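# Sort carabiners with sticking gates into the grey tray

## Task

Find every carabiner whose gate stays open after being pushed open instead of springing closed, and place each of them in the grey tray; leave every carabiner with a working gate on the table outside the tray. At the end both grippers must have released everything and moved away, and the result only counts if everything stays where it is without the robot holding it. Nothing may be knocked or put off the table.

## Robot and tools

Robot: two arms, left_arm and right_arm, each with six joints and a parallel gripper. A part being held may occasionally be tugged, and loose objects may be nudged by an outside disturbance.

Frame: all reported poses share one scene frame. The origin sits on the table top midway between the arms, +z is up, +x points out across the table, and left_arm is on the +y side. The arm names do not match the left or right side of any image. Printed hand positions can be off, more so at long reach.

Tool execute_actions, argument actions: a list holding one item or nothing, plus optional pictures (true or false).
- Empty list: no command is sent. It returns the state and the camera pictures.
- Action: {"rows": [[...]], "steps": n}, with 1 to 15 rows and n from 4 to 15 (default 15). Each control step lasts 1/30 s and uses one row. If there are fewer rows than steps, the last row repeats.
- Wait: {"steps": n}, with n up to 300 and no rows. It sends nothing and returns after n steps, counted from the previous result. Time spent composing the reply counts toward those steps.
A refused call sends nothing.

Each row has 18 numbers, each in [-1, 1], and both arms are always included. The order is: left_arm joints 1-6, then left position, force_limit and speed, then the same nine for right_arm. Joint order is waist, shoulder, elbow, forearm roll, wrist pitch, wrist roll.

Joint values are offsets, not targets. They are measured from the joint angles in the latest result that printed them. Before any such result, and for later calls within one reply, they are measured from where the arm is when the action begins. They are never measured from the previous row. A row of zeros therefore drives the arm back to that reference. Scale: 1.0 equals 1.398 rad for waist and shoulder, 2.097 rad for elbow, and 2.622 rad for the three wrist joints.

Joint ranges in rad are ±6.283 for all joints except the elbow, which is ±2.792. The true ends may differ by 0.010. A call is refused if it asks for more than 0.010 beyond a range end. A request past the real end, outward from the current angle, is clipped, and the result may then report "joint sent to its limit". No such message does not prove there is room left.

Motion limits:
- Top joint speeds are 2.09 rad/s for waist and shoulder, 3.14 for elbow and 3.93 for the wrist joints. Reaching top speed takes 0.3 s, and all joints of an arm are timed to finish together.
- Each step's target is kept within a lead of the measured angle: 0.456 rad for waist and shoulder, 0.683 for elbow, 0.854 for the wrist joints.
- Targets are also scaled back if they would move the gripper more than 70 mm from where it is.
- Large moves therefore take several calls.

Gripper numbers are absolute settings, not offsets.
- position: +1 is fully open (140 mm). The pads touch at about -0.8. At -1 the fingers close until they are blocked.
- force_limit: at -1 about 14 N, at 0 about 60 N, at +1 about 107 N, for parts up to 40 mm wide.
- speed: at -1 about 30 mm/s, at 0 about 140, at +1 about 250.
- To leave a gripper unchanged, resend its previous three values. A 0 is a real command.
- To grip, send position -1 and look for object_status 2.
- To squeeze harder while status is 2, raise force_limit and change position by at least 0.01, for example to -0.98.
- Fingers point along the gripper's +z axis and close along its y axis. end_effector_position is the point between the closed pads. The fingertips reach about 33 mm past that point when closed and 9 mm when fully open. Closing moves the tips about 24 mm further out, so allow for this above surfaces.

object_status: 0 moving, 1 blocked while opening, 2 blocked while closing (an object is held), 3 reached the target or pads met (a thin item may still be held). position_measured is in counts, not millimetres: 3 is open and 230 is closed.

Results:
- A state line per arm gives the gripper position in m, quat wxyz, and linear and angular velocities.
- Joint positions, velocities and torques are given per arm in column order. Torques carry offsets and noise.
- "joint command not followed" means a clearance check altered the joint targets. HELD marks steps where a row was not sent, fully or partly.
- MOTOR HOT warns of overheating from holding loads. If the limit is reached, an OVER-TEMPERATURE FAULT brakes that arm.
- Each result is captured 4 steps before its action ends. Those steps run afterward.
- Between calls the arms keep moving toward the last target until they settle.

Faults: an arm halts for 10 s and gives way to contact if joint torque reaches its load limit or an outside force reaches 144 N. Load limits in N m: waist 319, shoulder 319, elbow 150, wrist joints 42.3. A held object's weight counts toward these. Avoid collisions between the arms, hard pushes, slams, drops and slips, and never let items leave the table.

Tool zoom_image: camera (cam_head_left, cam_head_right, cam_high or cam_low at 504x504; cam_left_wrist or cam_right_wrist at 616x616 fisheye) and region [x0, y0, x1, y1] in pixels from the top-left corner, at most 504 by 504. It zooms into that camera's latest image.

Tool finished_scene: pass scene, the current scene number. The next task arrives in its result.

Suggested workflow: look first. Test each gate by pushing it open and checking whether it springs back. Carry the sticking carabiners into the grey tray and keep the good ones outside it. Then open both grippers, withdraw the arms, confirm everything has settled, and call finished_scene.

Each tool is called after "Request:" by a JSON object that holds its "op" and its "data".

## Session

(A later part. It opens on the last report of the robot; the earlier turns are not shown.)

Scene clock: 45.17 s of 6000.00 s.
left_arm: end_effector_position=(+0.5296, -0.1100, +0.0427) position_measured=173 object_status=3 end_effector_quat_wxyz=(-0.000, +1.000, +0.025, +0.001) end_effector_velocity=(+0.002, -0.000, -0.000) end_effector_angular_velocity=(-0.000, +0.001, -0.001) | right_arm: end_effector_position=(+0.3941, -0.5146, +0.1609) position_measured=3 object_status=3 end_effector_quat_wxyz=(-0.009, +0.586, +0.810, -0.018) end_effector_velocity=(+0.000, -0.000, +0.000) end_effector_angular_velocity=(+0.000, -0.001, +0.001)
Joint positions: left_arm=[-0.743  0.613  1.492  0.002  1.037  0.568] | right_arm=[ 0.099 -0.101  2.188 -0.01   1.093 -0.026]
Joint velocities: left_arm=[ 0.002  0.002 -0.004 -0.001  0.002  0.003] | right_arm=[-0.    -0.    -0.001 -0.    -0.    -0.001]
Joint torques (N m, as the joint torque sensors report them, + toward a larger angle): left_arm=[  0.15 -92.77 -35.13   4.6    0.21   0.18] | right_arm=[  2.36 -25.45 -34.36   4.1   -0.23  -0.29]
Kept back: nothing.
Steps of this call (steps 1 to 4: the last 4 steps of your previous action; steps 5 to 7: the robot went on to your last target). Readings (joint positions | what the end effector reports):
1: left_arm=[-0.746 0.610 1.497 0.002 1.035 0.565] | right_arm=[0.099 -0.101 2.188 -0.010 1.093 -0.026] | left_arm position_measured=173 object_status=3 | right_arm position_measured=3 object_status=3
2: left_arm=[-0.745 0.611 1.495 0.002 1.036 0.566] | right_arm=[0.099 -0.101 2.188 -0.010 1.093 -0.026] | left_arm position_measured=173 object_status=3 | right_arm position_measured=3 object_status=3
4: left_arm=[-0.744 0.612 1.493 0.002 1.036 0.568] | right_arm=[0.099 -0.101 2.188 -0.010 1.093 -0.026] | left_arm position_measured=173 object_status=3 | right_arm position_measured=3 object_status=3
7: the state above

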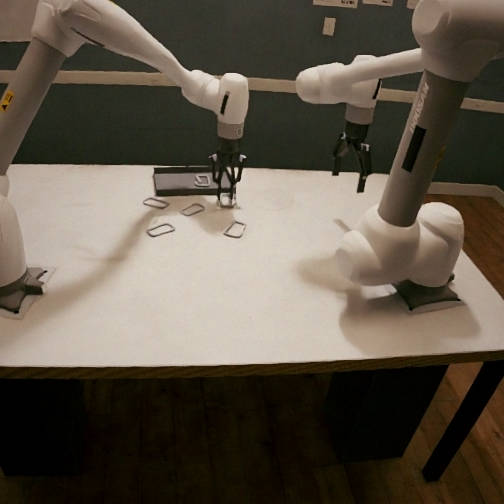

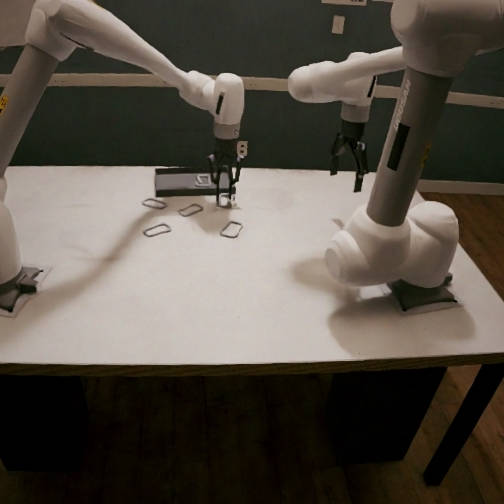

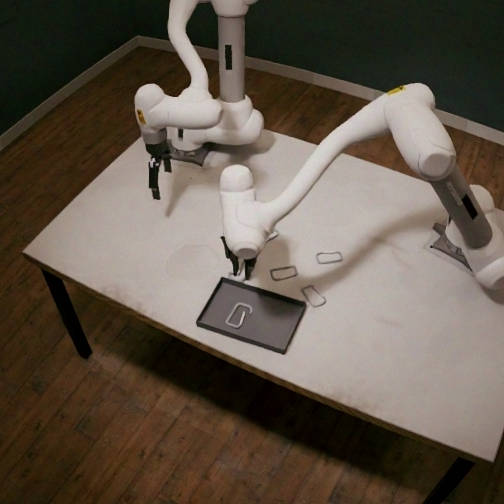

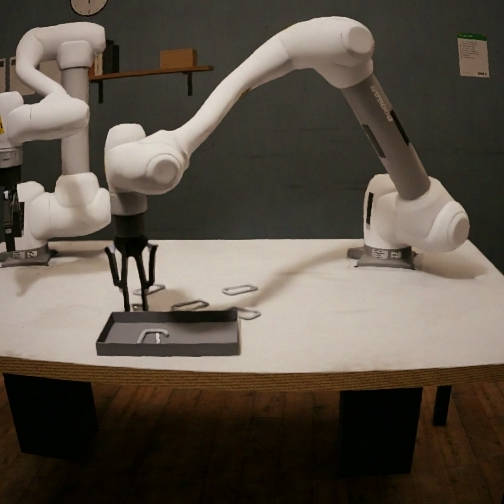

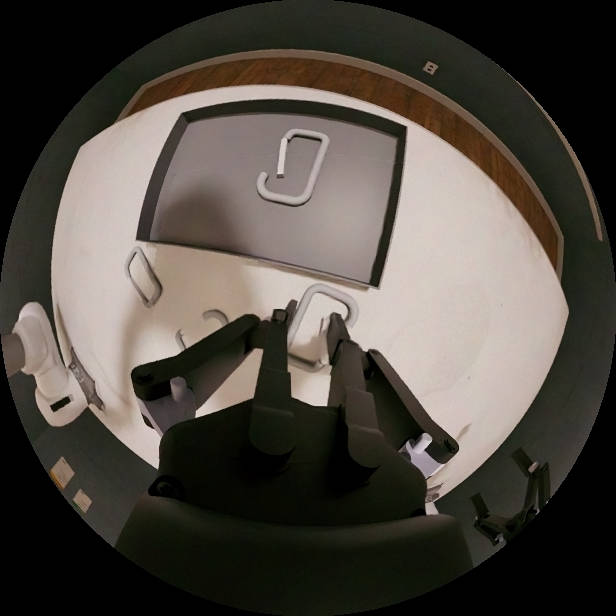

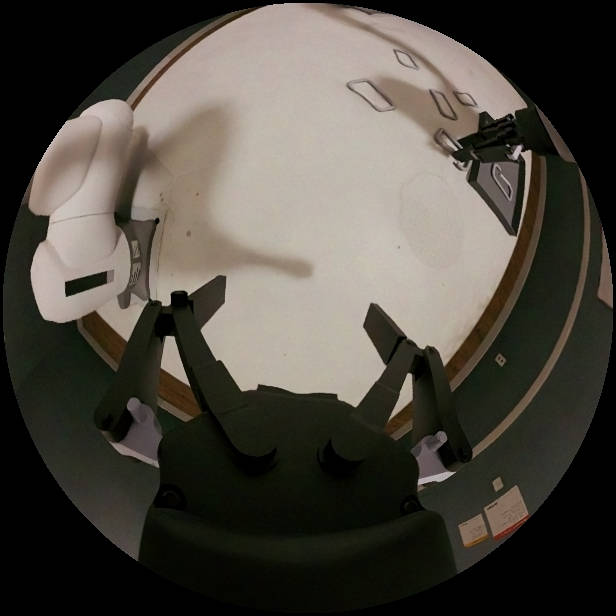

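Request:
{"op": "execute_actions", "data": {"actions": [{"rows":[[-0.022,-0.0224,0.0176,0,-0.002,-0.0114,-0.35,-0.3,0.3,0,0,0,0,0,0,1,0,0],[-0.022,-0.0224,0.0176,0,-0.002,-0.0114,-0.35,-0.3,0.3,0,0,0,0,0,0,1,0,0],[-0.022,-0.0224,0.0176,0,-0.002,-0.0114,-0.35,-0.3,0.3,0,0,0,0,0,0,1,0,0],[-0.022,-0.0224,0.0176,0,-0.002,-0.0114,-0.35,-0.3,0.3,0,0,0,0,0,0,1,0,0],[-0.022,-0.0224,0.0176,0,-0.002,-0.0114,-0.35,-0.3,0.3,0,0,0,0,0,0,1,0,0],[-0.022,-0.0224,0.0176,0,-0.002,-0.0114,0.2,-0.3,1,0,0,0,0,0,0,1,0,0]],"steps":15}], "pictures": false}}

Request:
{"op": "execute_actions", "data": {"actions": [{"steps":5}], "pictures": true}}

Request:
{"op": "zoom_image", "data": {"camera": "cam_left_wrist", "region": [220,220,440,420]}}

Scene clock: 46.03 s of 6000.00 s.
left_arm: end_effector_position=(+0.4995, -0.1106, +0.0508) position_measured=115 object_status=0 end_effector_quat_wxyz=(-0.001, +1.000, +0.025, +0.001) end_effector_velocity=(-0.004, -0.001, +0.002) end_effector_angular_velocity=(-0.002, -0.002, +0.001) | right_arm: end_effector_position=(+0.3941, -0.5146, +0.1609) position_measured=3 object_status=3 end_effector_quat_wxyz=(-0.009, +0.586, +0.810, -0.018) end_effector_velocity=(+0.000, +0.000, +0.001) end_effector_angular_velocity=(+0.001, -0.001, -0.001)
Joint positions: left_arm=[-0.774  0.582  1.529  0.002  1.032  0.539] | right_arm=[ 0.099 -0.101  2.188 -0.01   1.093 -0.026]
Joint velocities: left_arm=[-0.005 -0.005  0.004  0.    -0.002 -0.006] | right_arm=[ 0.    -0.001 -0.001  0.001  0.     0.   ]
Joint torques (N m, as the joint torque sensors report them, + toward a larger angle): left_arm=[  0.14 -91.53 -33.45   4.81   0.07  -0.2 ] | right_arm=[  3.99 -26.3  -33.4    3.66  -0.21  -0.27]
Steps of this call (steps 1 to 15: the robot went on to your last target; steps 16 to 26: the first 11 steps of this action). Readings (joint positions | what the end effector reports):
16: left_arm=[-0.743 0.613 1.492 0.002 1.037 0.568] | right_arm=[0.099 -0.101 2.188 -0.010 1.093 -0.026] | left_arm position_measured=173 object_status=3 | right_arm position_measured=3 object_status=3
17: left_arm=[-0.746 0.610 1.495 0.002 1.037 0.567] | right_arm=[0.099 -0.101 2.188 -0.010 1.093 -0.026] | left_arm position_measured=173 object_status=3 | right_arm position_measured=3 object_status=3
19: left_arm=[-0.762 0.593 1.515 0.002 1.035 0.550] | right_arm=[0.099 -0.101 2.188 -0.010 1.093 -0.026] | left_arm position_measured=173 object_status=3 | right_arm position_measured=3 object_status=3
23: left_arm=[-0.773 0.583 1.527 0.002 1.032 0.540] | right_arm=[0.099 -0.101 2.188 -0.010 1.093 -0.026] | left_arm position_measured=155 object_status=0 | right_arm position_measured=3 object_status=3
26: the state above

Scene clock: 46.20 s of 6000.00 s.
left_arm: end_effector_position=(+0.4992, -0.1107, +0.0509) position_measured=104 object_status=0 end_effector_quat_wxyz=(-0.001, +1.000, +0.025, +0.001) end_effector_velocity=(-0.001, -0.000, -0.000) end_effector_angular_velocity=(-0.000, +0.001, +0.002) | right_arm: end_effector_position=(+0.3941, -0.5146, +0.1609) position_measured=3 object_status=3 end_effector_quat_wxyz=(-0.009, +0.586, +0.810, -0.018) end_effector_velocity=(+0.000, -0.000, -0.000) end_effector_angular_velocity=(-0.000, +0.000, +0.000)
Joint positions: left_arm=[-0.774  0.581  1.529  0.002  1.032  0.538] | right_arm=[ 0.099 -0.101  2.188 -0.01   1.093 -0.026]
Joint velocities: left_arm=[-0.001  0.     0.    -0.001 -0.    -0.002] | right_arm=[-0.  0. -0. -0.  0. -0.]
Joint torques (N m, as the joint torque sensors report them, + toward a larger angle): left_arm=[ -0.65 -92.5  -34.57   4.56   0.11   0.17] | right_arm=[  2.71 -26.24 -34.63   3.82  -0.1   -0.29]
Kept back: nothing.
Steps of this call (steps 1 to 4: the last 4 steps of your previous action; step 5: the robot went on to your last target). Readings (joint positions | what the end effector reports):
1: left_arm=[-0.774 0.582 1.529 0.002 1.032 0.538] | right_arm=[0.099 -0.101 2.188 -0.010 1.093 -0.026] | left_arm position_measured=105 object_status=0 | right_arm position_measured=3 object_status=3
2: left_arm=[-0.774 0.581 1.529 0.002 1.032 0.538] | right_arm=[0.099 -0.101 2.188 -0.010 1.093 -0.026] | left_arm position_measured=104 object_status=0 | right_arm position_measured=3 object_status=3
4: left_arm=[-0.774 0.581 1.529 0.002 1.032 0.538] | right_arm=[0.099 -0.101 2.188 -0.010 1.093 -0.026] | left_arm position_measured=104 object_status=0 | right_arm position_measured=3 object_status=3
5: the state above

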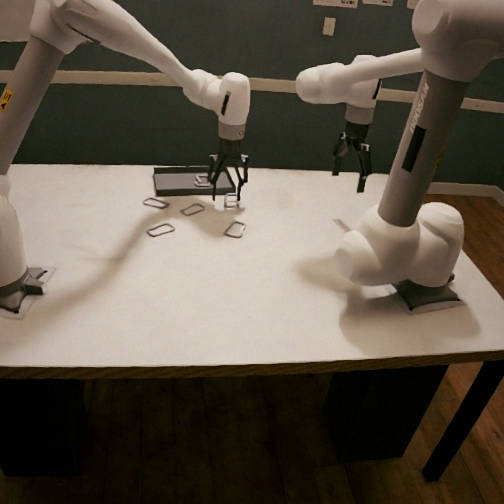

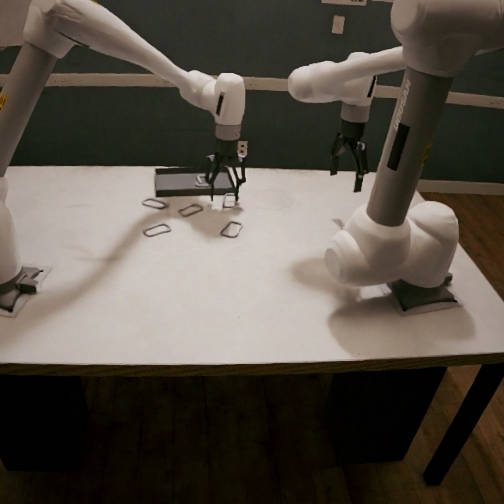

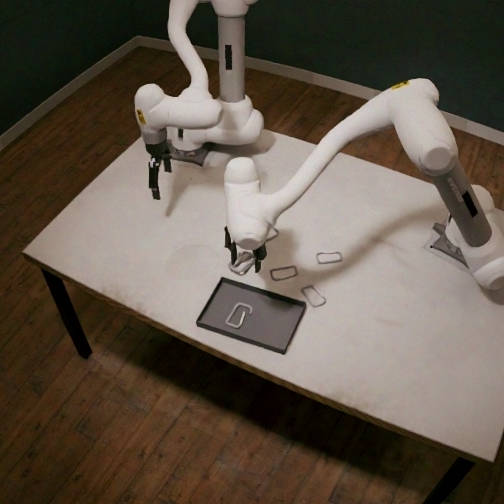

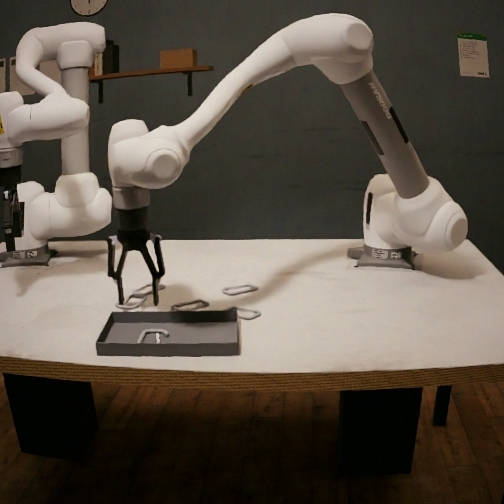

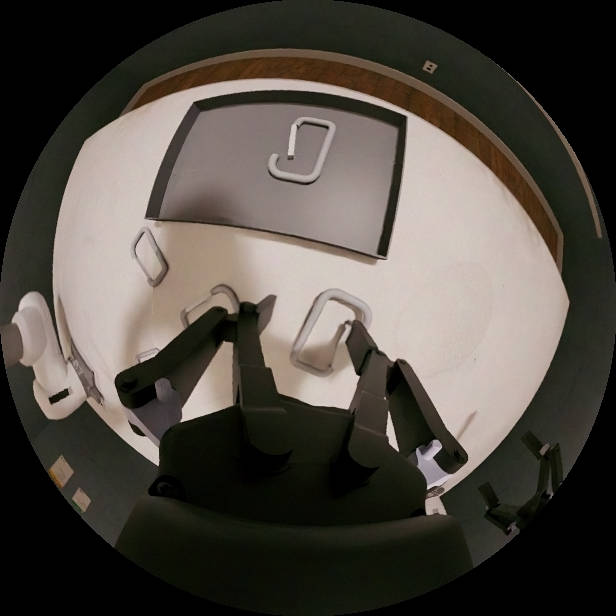

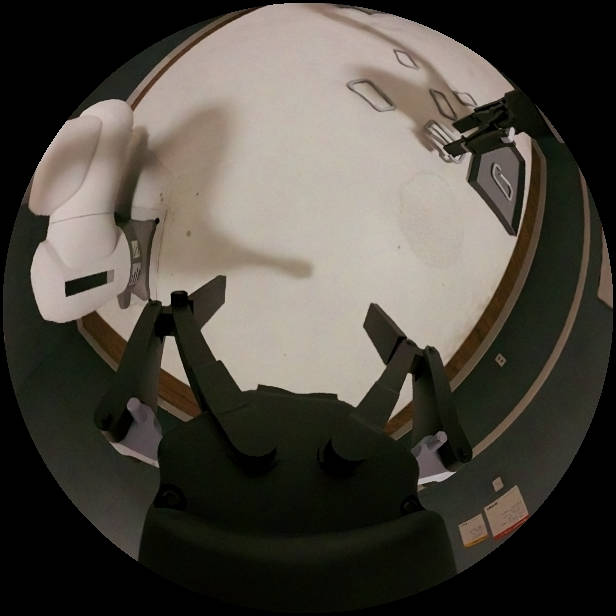

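Region (220, 220, 440, 420) of cam_left_wrist's 616x616 image, scaled by 2.291, with more detail than that image has; it fills the top 458 rows of this view, and the rest is white.

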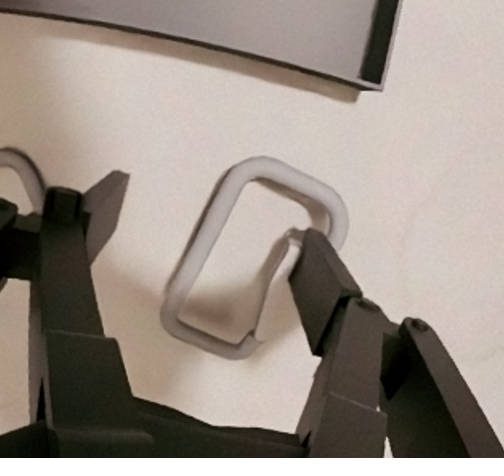

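Request:
{"op": "execute_actions", "data": {"actions": [{"rows":[[0,-0.005,-0.0026,0,0.0047,0,0.2,-0.3,1,0,0,0,0,0,0,1,0,0],[0,-0.005,-0.0026,0,0.0047,0,0.2,-0.3,1,0,0,0,0,0,0,1,0,0],[0,-0.005,-0.0026,0,0.0047,0,0.2,-0.3,1,0,0,0,0,0,0,1,0,0],[0,-0.005,-0.0026,0,0.0047,0,0.2,-0.3,1,0,0,0,0,0,0,1,0,0],[0,-0.005,-0.0026,0,0.0047,0,-0.65,-0.3,0.2,0,0,0,0,0,0,1,0,0]],"steps":15}], "pictures": false}}

Request:
{"op": "execute_actions", "data": {"actions": [{"steps":10}], "pictures": true}}

Request:
{"op": "zoom_image", "data": {"camera": "cam_left_wrist", "region": [220,220,440,420]}}

Request:
{"op": "zoom_image", "data": {"camera": "cam_low", "region": [80,250,230,340]}}

Scene clock: 46.83 s of 6000.00 s.
left_arm: end_effector_position=(+0.4991, -0.1107, +0.0592) position_measured=151 object_status=0 end_effector_quat_wxyz=(-0.001, +1.000, +0.025, +0.001) end_effector_velocity=(-0.002, -0.000, +0.001) end_effector_angular_velocity=(+0.002, +0.001, -0.002) | right_arm: end_effector_position=(+0.3941, -0.5146, +0.1609) position_measured=3 object_status=3 end_effector_quat_wxyz=(-0.009, +0.586, +0.810, -0.018) end_effector_velocity=(+0.000, -0.000, -0.000) end_effector_angular_velocity=(+0.000, +0.000, -0.000)
Joint positions: left_arm=[-0.774  0.574  1.524  0.002  1.044  0.538] | right_arm=[ 0.099 -0.101  2.188 -0.01   1.093 -0.026]
Joint velocities: left_arm=[-0.002 -0.001 -0.001  0.     0.004  0.001] | right_arm=[-0.  0.  0.  0. -0. -0.]
Joint torques (N m, as the joint torque sensors report them, + toward a larger angle): left_arm=[ -0.76 -91.64 -34.07   5.07   0.02  -0.21] | right_arm=[  0.9  -25.2  -34.7    3.85   0.13  -0.32]
Steps of this call (steps 1 to 8: the robot went on to your last target; steps 9 to 19: the first 11 steps of this action). Readings (joint positions | what the end effector reports):
9: left_arm=[-0.774 0.581 1.529 0.002 1.032 0.538] | right_arm=[0.099 -0.101 2.188 -0.010 1.093 -0.026] | left_arm position_measured=104 object_status=3 | right_arm position_measured=3 object_status=3
10: left_arm=[-0.774 0.580 1.528 0.002 1.033 0.538] | right_arm=[0.099 -0.101 2.188 -0.010 1.093 -0.026] | left_arm position_measured=104 object_status=3 | right_arm position_measured=3 object_status=3
12: left_arm=[-0.774 0.576 1.525 0.002 1.040 0.538] | right_arm=[0.099 -0.101 2.188 -0.010 1.093 -0.026] | left_arm position_measured=104 object_status=3 | right_arm position_measured=3 object_status=3
16: left_arm=[-0.774 0.575 1.524 0.002 1.043 0.538] | right_arm=[0.099 -0.101 2.188 -0.010 1.093 -0.026] | left_arm position_measured=124 object_status=0 | right_arm position_measured=3 object_status=3
19: the state above

Scene clock: 47.17 s of 6000.00 s.
left_arm: end_effector_position=(+0.4991, -0.1107, +0.0593) position_measured=187 object_status=2 end_effector_quat_wxyz=(-0.001, +1.000, +0.025, +0.001) end_effector_velocity=(-0.000, +0.000, +0.000) end_effector_angular_velocity=(+0.000, -0.000, -0.003) | right_arm: end_effector_position=(+0.3941, -0.5146, +0.1609) position_measured=3 object_status=3 end_effector_quat_wxyz=(-0.009, +0.586, +0.810, -0.018) end_effector_velocity=(+0.000, +0.000, -0.000) end_effector_angular_velocity=(-0.000, +0.001, -0.000)
Joint positions: left_arm=[-0.774  0.574  1.524  0.002  1.044  0.538] | right_arm=[ 0.099 -0.101  2.188 -0.01   1.093 -0.026]
Joint velocities: left_arm=[-0.    -0.     0.     0.     0.     0.003] | right_arm=[ 0.     0.001 -0.     0.     0.     0.001]
Joint torques (N m, as the joint torque sensors report them, + toward a larger angle): left_arm=[ -0.46 -92.87 -34.66   4.61   0.2    0.07] | right_arm=[  2.68 -25.64 -34.52   3.81   0.01  -0.46]
Kept back: nothing.
Steps of this call (steps 1 to 4: the last 4 steps of your previous action; steps 5 to 10: the robot went on to your last target). Readings (joint positions | what the end effector reports):
1: left_arm=[-0.774 0.574 1.524 0.002 1.044 0.538] | right_arm=[0.099 -0.101 2.188 -0.010 1.093 -0.026] | left_arm position_measured=159 object_status=0 | right_arm position_measured=3 object_status=3
2: left_arm=[-0.774 0.574 1.524 0.002 1.044 0.538] | right_arm=[0.099 -0.101 2.188 -0.010 1.093 -0.026] | left_arm position_measured=168 object_status=0 | right_arm position_measured=3 object_status=3
4: left_arm=[-0.774 0.574 1.524 0.002 1.044 0.538] | right_arm=[0.099 -0.101 2.188 -0.010 1.093 -0.026] | left_arm position_measured=185 object_status=0 | right_arm position_measured=3 object_status=3
8: left_arm=[-0.774 0.574 1.524 0.002 1.044 0.538] | right_arm=[0.099 -0.101 2.188 -0.010 1.093 -0.026] | left_arm position_measured=187 object_status=0 | right_arm position_measured=3 object_status=3
10: the state above

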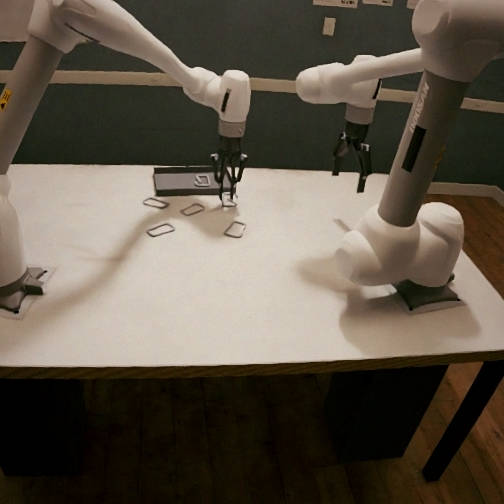

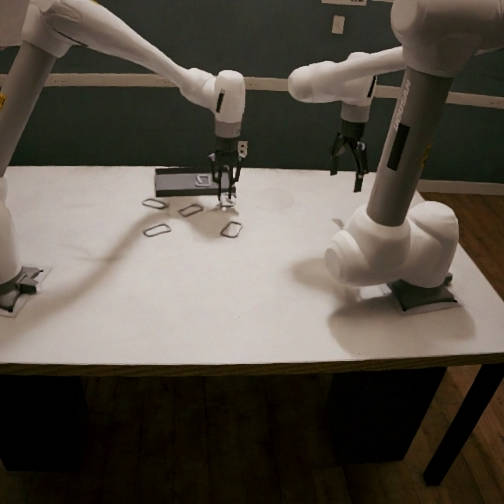

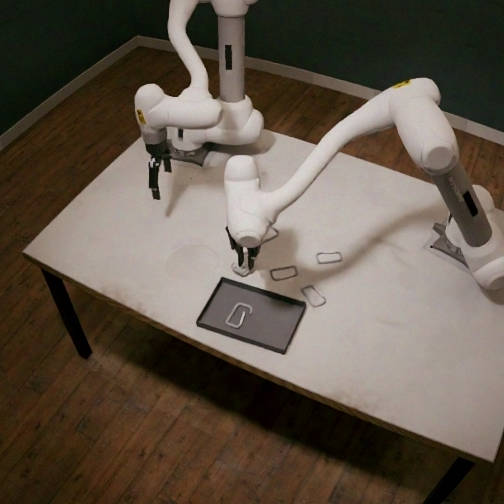

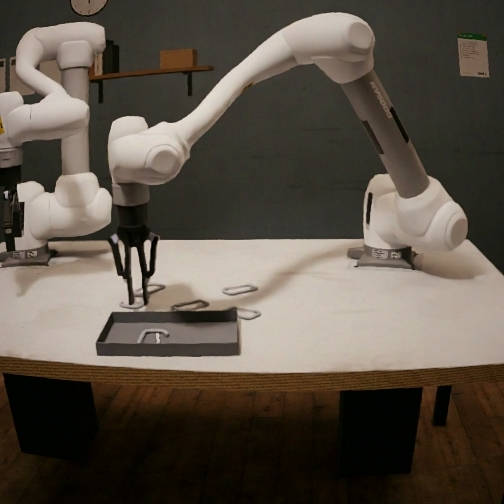

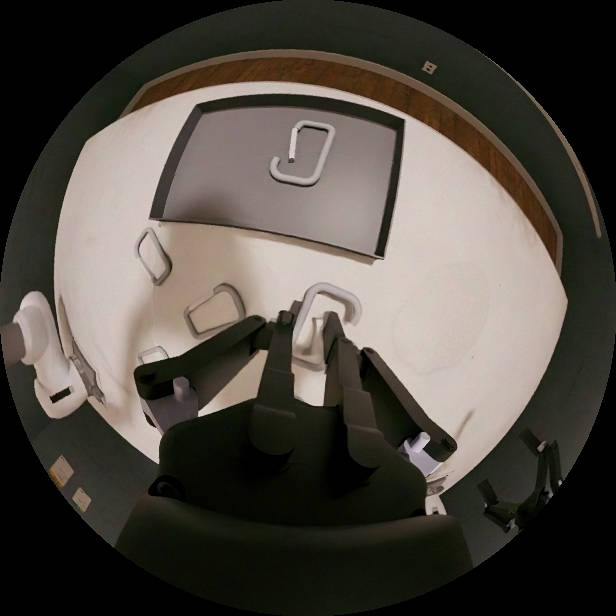

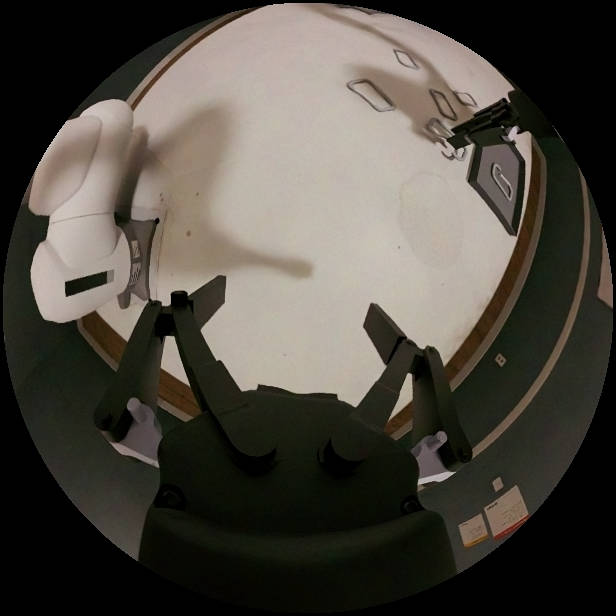

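Region (220, 220, 440, 420) of cam_left_wrist's 616x616 image, scaled by 2.291, with more detail than that image has; it fills the top 458 rows of this view, and the rest is white.

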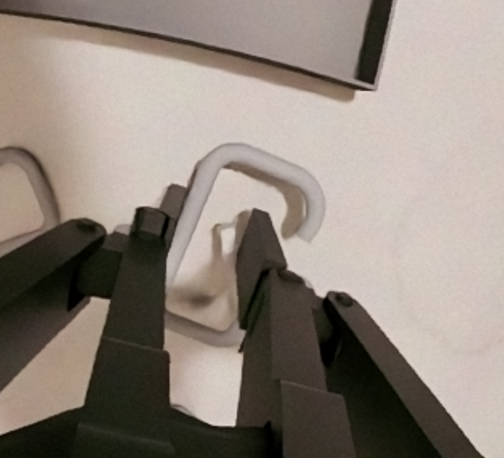

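Region (80, 250, 230, 340) of cam_low's 504x504 image, scaled by 3.360, with more detail than that image has; it fills the top 302 rows of this view, and the rest is white.

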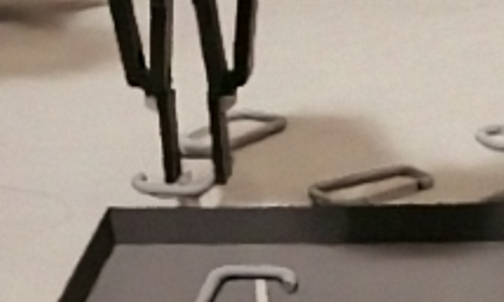

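Request:
{"op": "execute_actions", "data": {"actions": [{"rows":[[-0.083,-0.31,0.239,0,-0.3,0.39,-0.4,-0.3,0,0,0,0,0,0,0,1,0,0]],"steps":15}], "pictures": false}}

Request:
{"op": "execute_actions", "data": {"actions": [{"steps":22}], "pictures": true}}

Scene clock: 48.37 s of 6000.00 s.
left_arm: end_effector_position=(+0.4488, -0.1270, +0.1311) position_measured=179 object_status=0 end_effector_quat_wxyz=(+0.136, +0.946, -0.261, +0.139) end_effector_velocity=(-0.194, -0.010, +0.273) end_effector_angular_velocity=(-0.759, -1.318, -2.062) | right_arm: end_effector_position=(+0.3941, -0.5146, +0.1609) position_measured=3 object_status=3 end_effector_quat_wxyz=(-0.009, +0.586, +0.810, -0.018) end_effector_velocity=(-0.000, -0.000, -0.000) end_effector_angular_velocity=(-0.000, -0.000, +0.000)
Joint positions: left_arm=[-0.837  0.338  1.796  0.002  0.616  1.063] | right_arm=[ 0.099 -0.101  2.188 -0.01   1.093 -0.026]
Joint velocities: left_arm=[-0.214 -0.796  0.918  0.001 -1.442  1.996] | right_arm=[ 0.    -0.     0.001 -0.001 -0.     0.   ]
Joint torques (N m, as the joint torque sensors report them, + toward a larger angle): left_arm=[  2.37 -68.88 -33.29   4.4   -0.53   0.29] | right_arm=[  3.52 -25.32 -33.47   3.88  -0.22  -0.39]
Steps of this call (steps 1 to 15: the robot went on to your last target; steps 16 to 25: nothing new was sent; steps 26 to 36: the first 11 steps of this action). Readings (joint positions | what the end effector reports):
26: left_arm=[-0.774 0.574 1.524 0.002 1.044 0.538] | right_arm=[0.099 -0.101 2.188 -0.010 1.093 -0.026] | left_arm position_measured=187 object_status=0 | right_arm position_measured=3 object_status=3
27: left_arm=[-0.775 0.571 1.528 0.002 1.038 0.545] | right_arm=[0.099 -0.101 2.188 -0.010 1.093 -0.026] | left_arm position_measured=187 object_status=0 | right_arm position_measured=3 object_status=3
29: left_arm=[-0.782 0.543 1.560 0.002 0.987 0.601] | right_arm=[0.099 -0.101 2.188 -0.010 1.093 -0.026] | left_arm position_measured=179 object_status=0 | right_arm position_measured=3 object_status=3
33: left_arm=[-0.815 0.421 1.700 0.002 0.767 0.856] | right_arm=[0.099 -0.101 2.188 -0.010 1.093 -0.026] | left_arm position_measured=179 object_status=0 | right_arm position_measured=3 object_status=3
36: the state above

Scene clock: 49.10 s of 6000.00 s.
left_arm: end_effector_position=(+0.3956, -0.1170, +0.2027) position_measured=179 object_status=3 end_effector_quat_wxyz=(+0.185, +0.801, -0.485, +0.299) end_effector_velocity=(-0.001, -0.001, -0.001) end_effector_angular_velocity=(+0.001, +0.001, -0.001) | right_arm: end_effector_position=(+0.3941, -0.5146, +0.1609) position_measured=3 object_status=3 end_effector_quat_wxyz=(-0.009, +0.586, +0.810, -0.018) end_effector_velocity=(+0.001, +0.000, +0.001) end_effector_angular_velocity=(+0.001, -0.003, +0.001)
Joint positions: left_arm=[-0.89   0.141  2.025  0.002  0.257  1.561] | right_arm=[ 0.099 -0.101  2.188 -0.01   1.093 -0.026]
Joint velocities: left_arm=[-0.002  0.001  0.     0.    -0.    -0.001] | right_arm=[ 0.    -0.002 -0.001  0.    -0.    -0.001]
Joint torques (N m, as the joint torque sensors report them, + toward a larger angle): left_arm=[  0.38 -49.88 -34.82   4.44  -1.56   0.08] | right_arm=[  2.38 -26.02 -34.52   4.03   0.06  -0.29]
Kept back: nothing.
Steps of this call (steps 1 to 4: the last 4 steps of your previous action; steps 5 to 22: the robot went on to your last target). Readings (joint positions | what the end effector reports):
1: left_arm=[-0.844 0.312 1.827 0.002 0.568 1.130] | right_arm=[0.099 -0.101 2.188 -0.010 1.093 -0.026] | left_arm position_measured=179 object_status=0 | right_arm position_measured=3 object_status=3
2: left_arm=[-0.851 0.285 1.858 0.002 0.520 1.196] | right_arm=[0.099 -0.101 2.188 -0.010 1.093 -0.026] | left_arm position_measured=179 object_status=0 | right_arm position_measured=3 object_status=3
4: left_arm=[-0.865 0.234 1.917 0.002 0.427 1.326] | right_arm=[0.099 -0.101 2.188 -0.010 1.093 -0.026] | left_arm position_measured=179 object_status=3 | right_arm position_measured=3 object_status=3
8: left_arm=[-0.885 0.158 2.005 0.002 0.289 1.517] | right_arm=[0.099 -0.101 2.188 -0.010 1.093 -0.026] | left_arm position_measured=179 object_status=3 | right_arm position_measured=3 object_status=3
22: the state above

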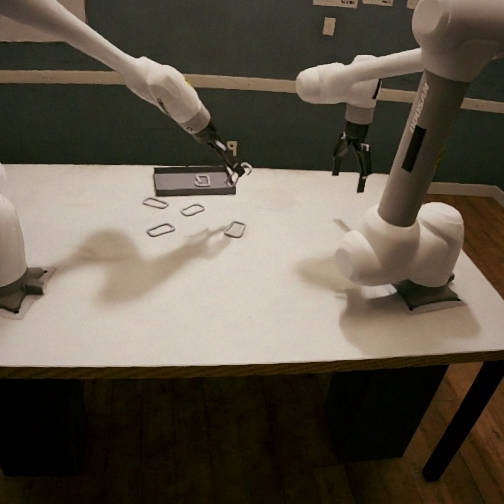

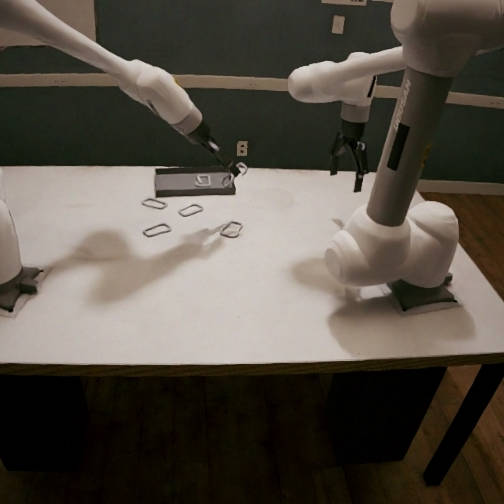

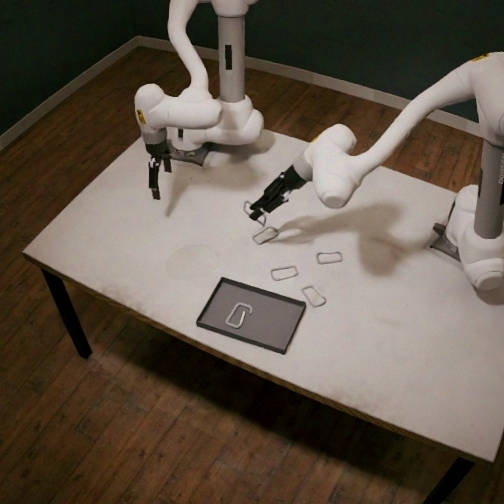

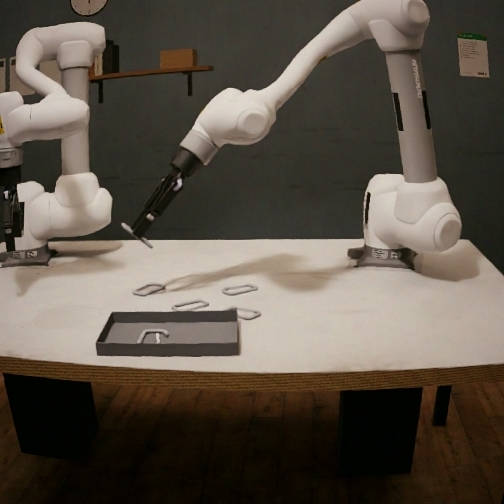

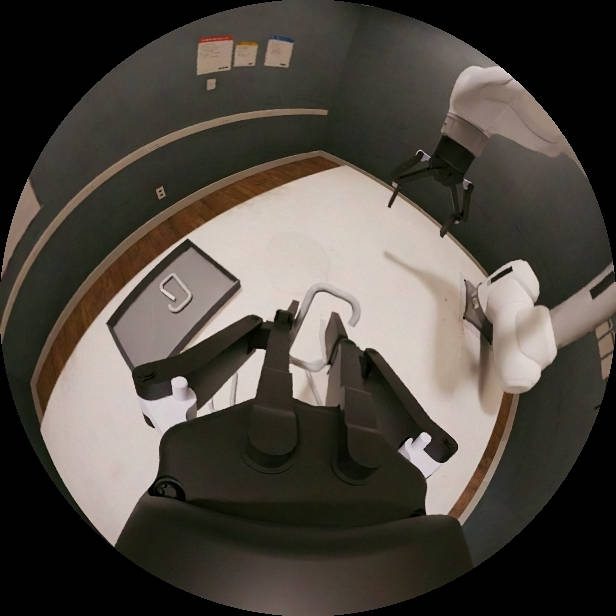

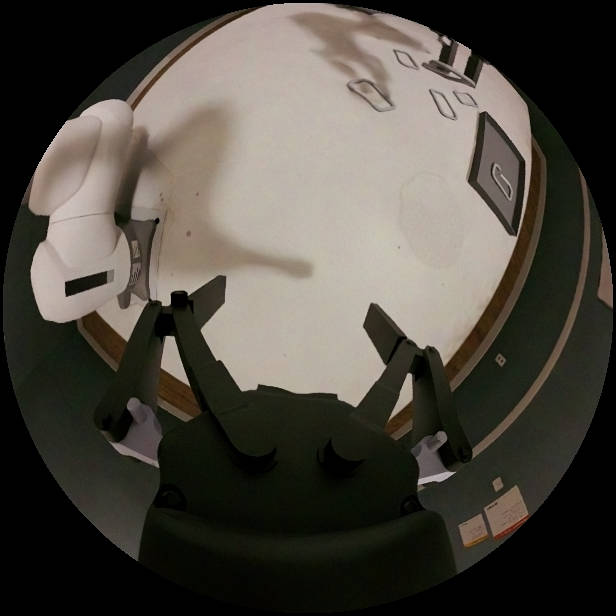

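Request:
{"op": "execute_actions", "data": {"actions": [{"rows":[[0,0.239,0.069,0,-0.366,0,-0.4,-0.3,0,0,0,0,0,0,0,1,0,0]],"steps":15}], "pictures": false}}

Request:
{"op": "execute_actions", "data": {"actions": [{"steps":10}], "pictures": true}}

Scene clock: 49.80 s of 6000.00 s.
left_arm: end_effector_position=(+0.4271, -0.1795, +0.1274) position_measured=179 object_status=3 end_effector_quat_wxyz=(+0.247, +0.755, -0.458, +0.399) end_effector_velocity=(+0.095, -0.192, -0.252) end_effector_angular_velocity=(-1.121, -0.569, -0.005) | right_arm: end_effector_position=(+0.3941, -0.5146, +0.1609) position_measured=3 object_status=3 end_effector_quat_wxyz=(-0.009, +0.586, +0.810, -0.018) end_effector_velocity=(+0.000, +0.000, +0.001) end_effector_angular_velocity=(+0.000, -0.001, +0.001)
Joint positions: left_arm=[-0.89   0.33   2.107  0.002 -0.272  1.561] | right_arm=[ 0.099 -0.101  2.188 -0.01   1.093 -0.026]
Joint velocities: left_arm=[-0.001  0.831  0.36   0.001 -2.447  0.   ] | right_arm=[ 0.    -0.001 -0.    -0.    -0.    -0.001]
Joint torques (N m, as the joint torque sensors report them, + toward a larger angle): left_arm=[ -0.25 -54.43 -23.45   3.3   -1.68  -0.02] | right_arm=[  3.98 -24.6  -34.23   3.84  -0.07  -0.15]
Steps of this call (steps 1 to 10: the robot went on to your last target; steps 11 to 21: the first 11 steps of this action). Readings (joint positions | what the end effector reports):
11: left_arm=[-0.890 0.141 2.025 0.002 0.257 1.561] | right_arm=[0.099 -0.101 2.188 -0.010 1.093 -0.026] | left_arm position_measured=179 object_status=3 | right_arm position_measured=3 object_status=3
12: left_arm=[-0.890 0.143 2.026 0.002 0.250 1.561] | right_arm=[0.099 -0.101 2.188 -0.010 1.093 -0.026] | left_arm position_measured=179 object_status=3 | right_arm position_measured=3 object_status=3
14: left_arm=[-0.890 0.165 2.035 0.002 0.194 1.561] | right_arm=[0.099 -0.101 2.188 -0.010 1.093 -0.026] | left_arm position_measured=179 object_status=3 | right_arm position_measured=3 object_status=3
18: left_arm=[-0.890 0.254 2.073 0.002 -0.046 1.561] | right_arm=[0.099 -0.101 2.188 -0.010 1.093 -0.026] | left_arm position_measured=179 object_status=3 | right_arm position_measured=3 object_status=3
21: the state above

Scene clock: 50.13 s of 6000.00 s.
left_arm: end_effector_position=(+0.4365, -0.1985, +0.0920) position_measured=179 object_status=3 end_effector_quat_wxyz=(+0.297, +0.706, -0.428, +0.479) end_effector_velocity=(+0.000, -0.001, +0.001) end_effector_angular_velocity=(-0.016, -0.005, +0.002) | right_arm: end_effector_position=(+0.3941, -0.5146, +0.1609) position_measured=3 object_status=3 end_effector_quat_wxyz=(-0.009, +0.586, +0.810, -0.018) end_effector_velocity=(+0.000, -0.000, +0.001) end_effector_angular_velocity=(+0.000, -0.002, +0.001)
Joint positions: left_arm=[-0.89   0.474  2.169  0.002 -0.7    1.561] | right_arm=[ 0.099 -0.101  2.188 -0.01   1.093 -0.026]
Joint velocities: left_arm=[-0.001  0.006  0.004 -0.002 -0.027 -0.002] | right_arm=[-0.    -0.002 -0.    -0.001 -0.    -0.   ]
Joint torques (N m, as the joint torque sensors report them, + toward a larger angle): left_arm=[  0.23 -69.25 -21.07   2.95  -2.19   0.06] | right_arm=[  2.29 -25.41 -34.15   3.93  -0.15  -0.33]
Kept back: nothing.
Steps of this call (steps 1 to 4: the last 4 steps of your previous action; steps 5 to 10: the robot went on to your last target). Readings (joint positions | what the end effector reports):
1: left_arm=[-0.890 0.358 2.119 0.002 -0.355 1.561] | right_arm=[0.099 -0.101 2.188 -0.010 1.093 -0.026] | left_arm position_measured=179 object_status=3 | right_arm position_measured=3 object_status=3
2: left_arm=[-0.890 0.385 2.130 0.002 -0.433 1.561] | right_arm=[0.099 -0.101 2.188 -0.010 1.093 -0.026] | left_arm position_measured=179 object_status=3 | right_arm position_measured=3 object_status=3
4: left_arm=[-0.890 0.429 2.150 0.002 -0.566 1.561] | right_arm=[0.099 -0.101 2.188 -0.010 1.093 -0.026] | left_arm position_measured=179 object_status=3 | right_arm position_measured=3 object_status=3
8: left_arm=[-0.890 0.473 2.168 0.002 -0.694 1.561] | right_arm=[0.099 -0.101 2.188 -0.010 1.093 -0.026] | left_arm position_measured=179 object_status=3 | right_arm position_measured=3 object_status=3
10: the state above

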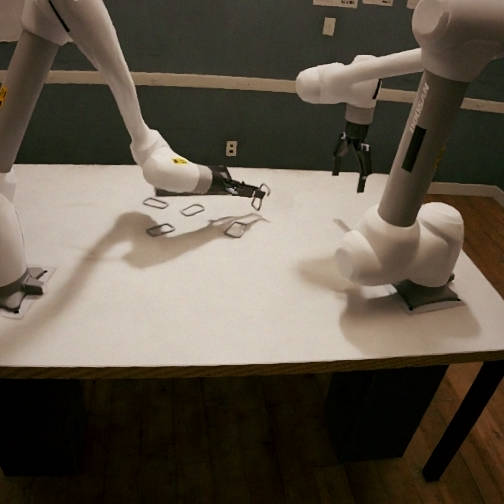

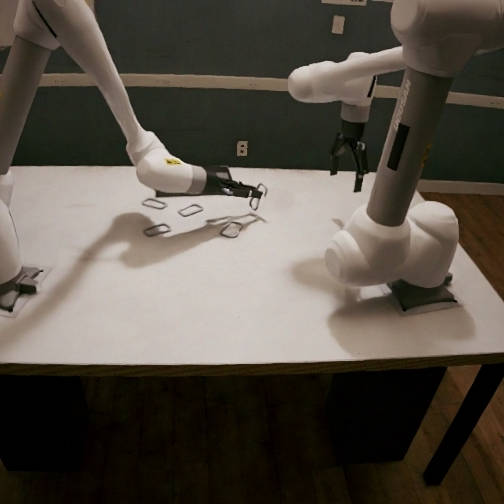

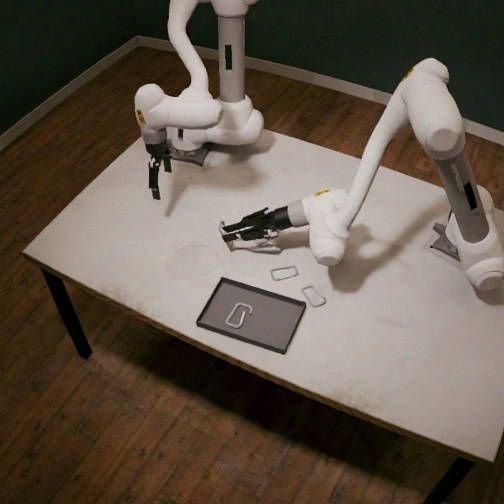

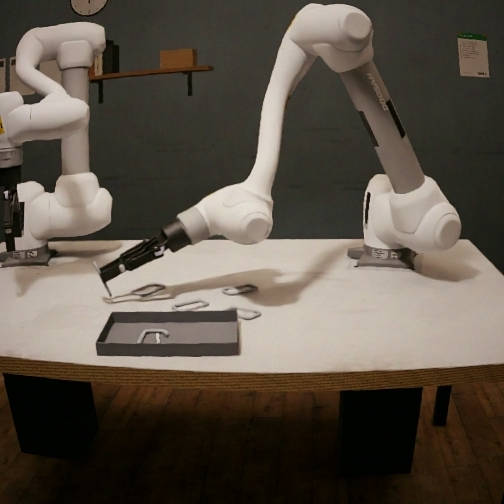

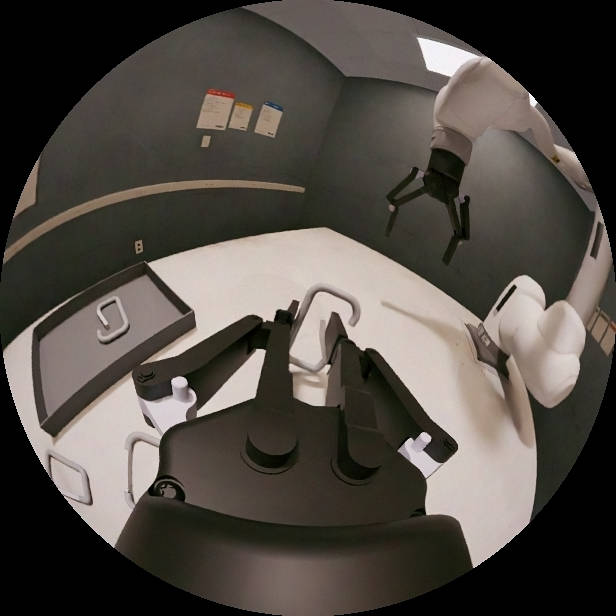

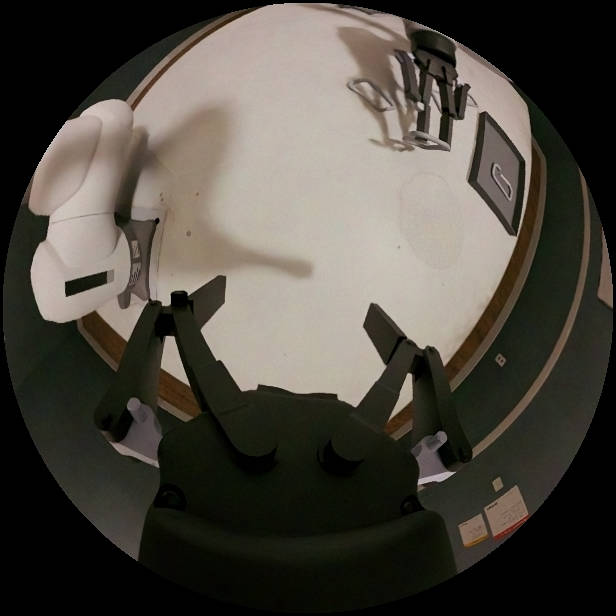

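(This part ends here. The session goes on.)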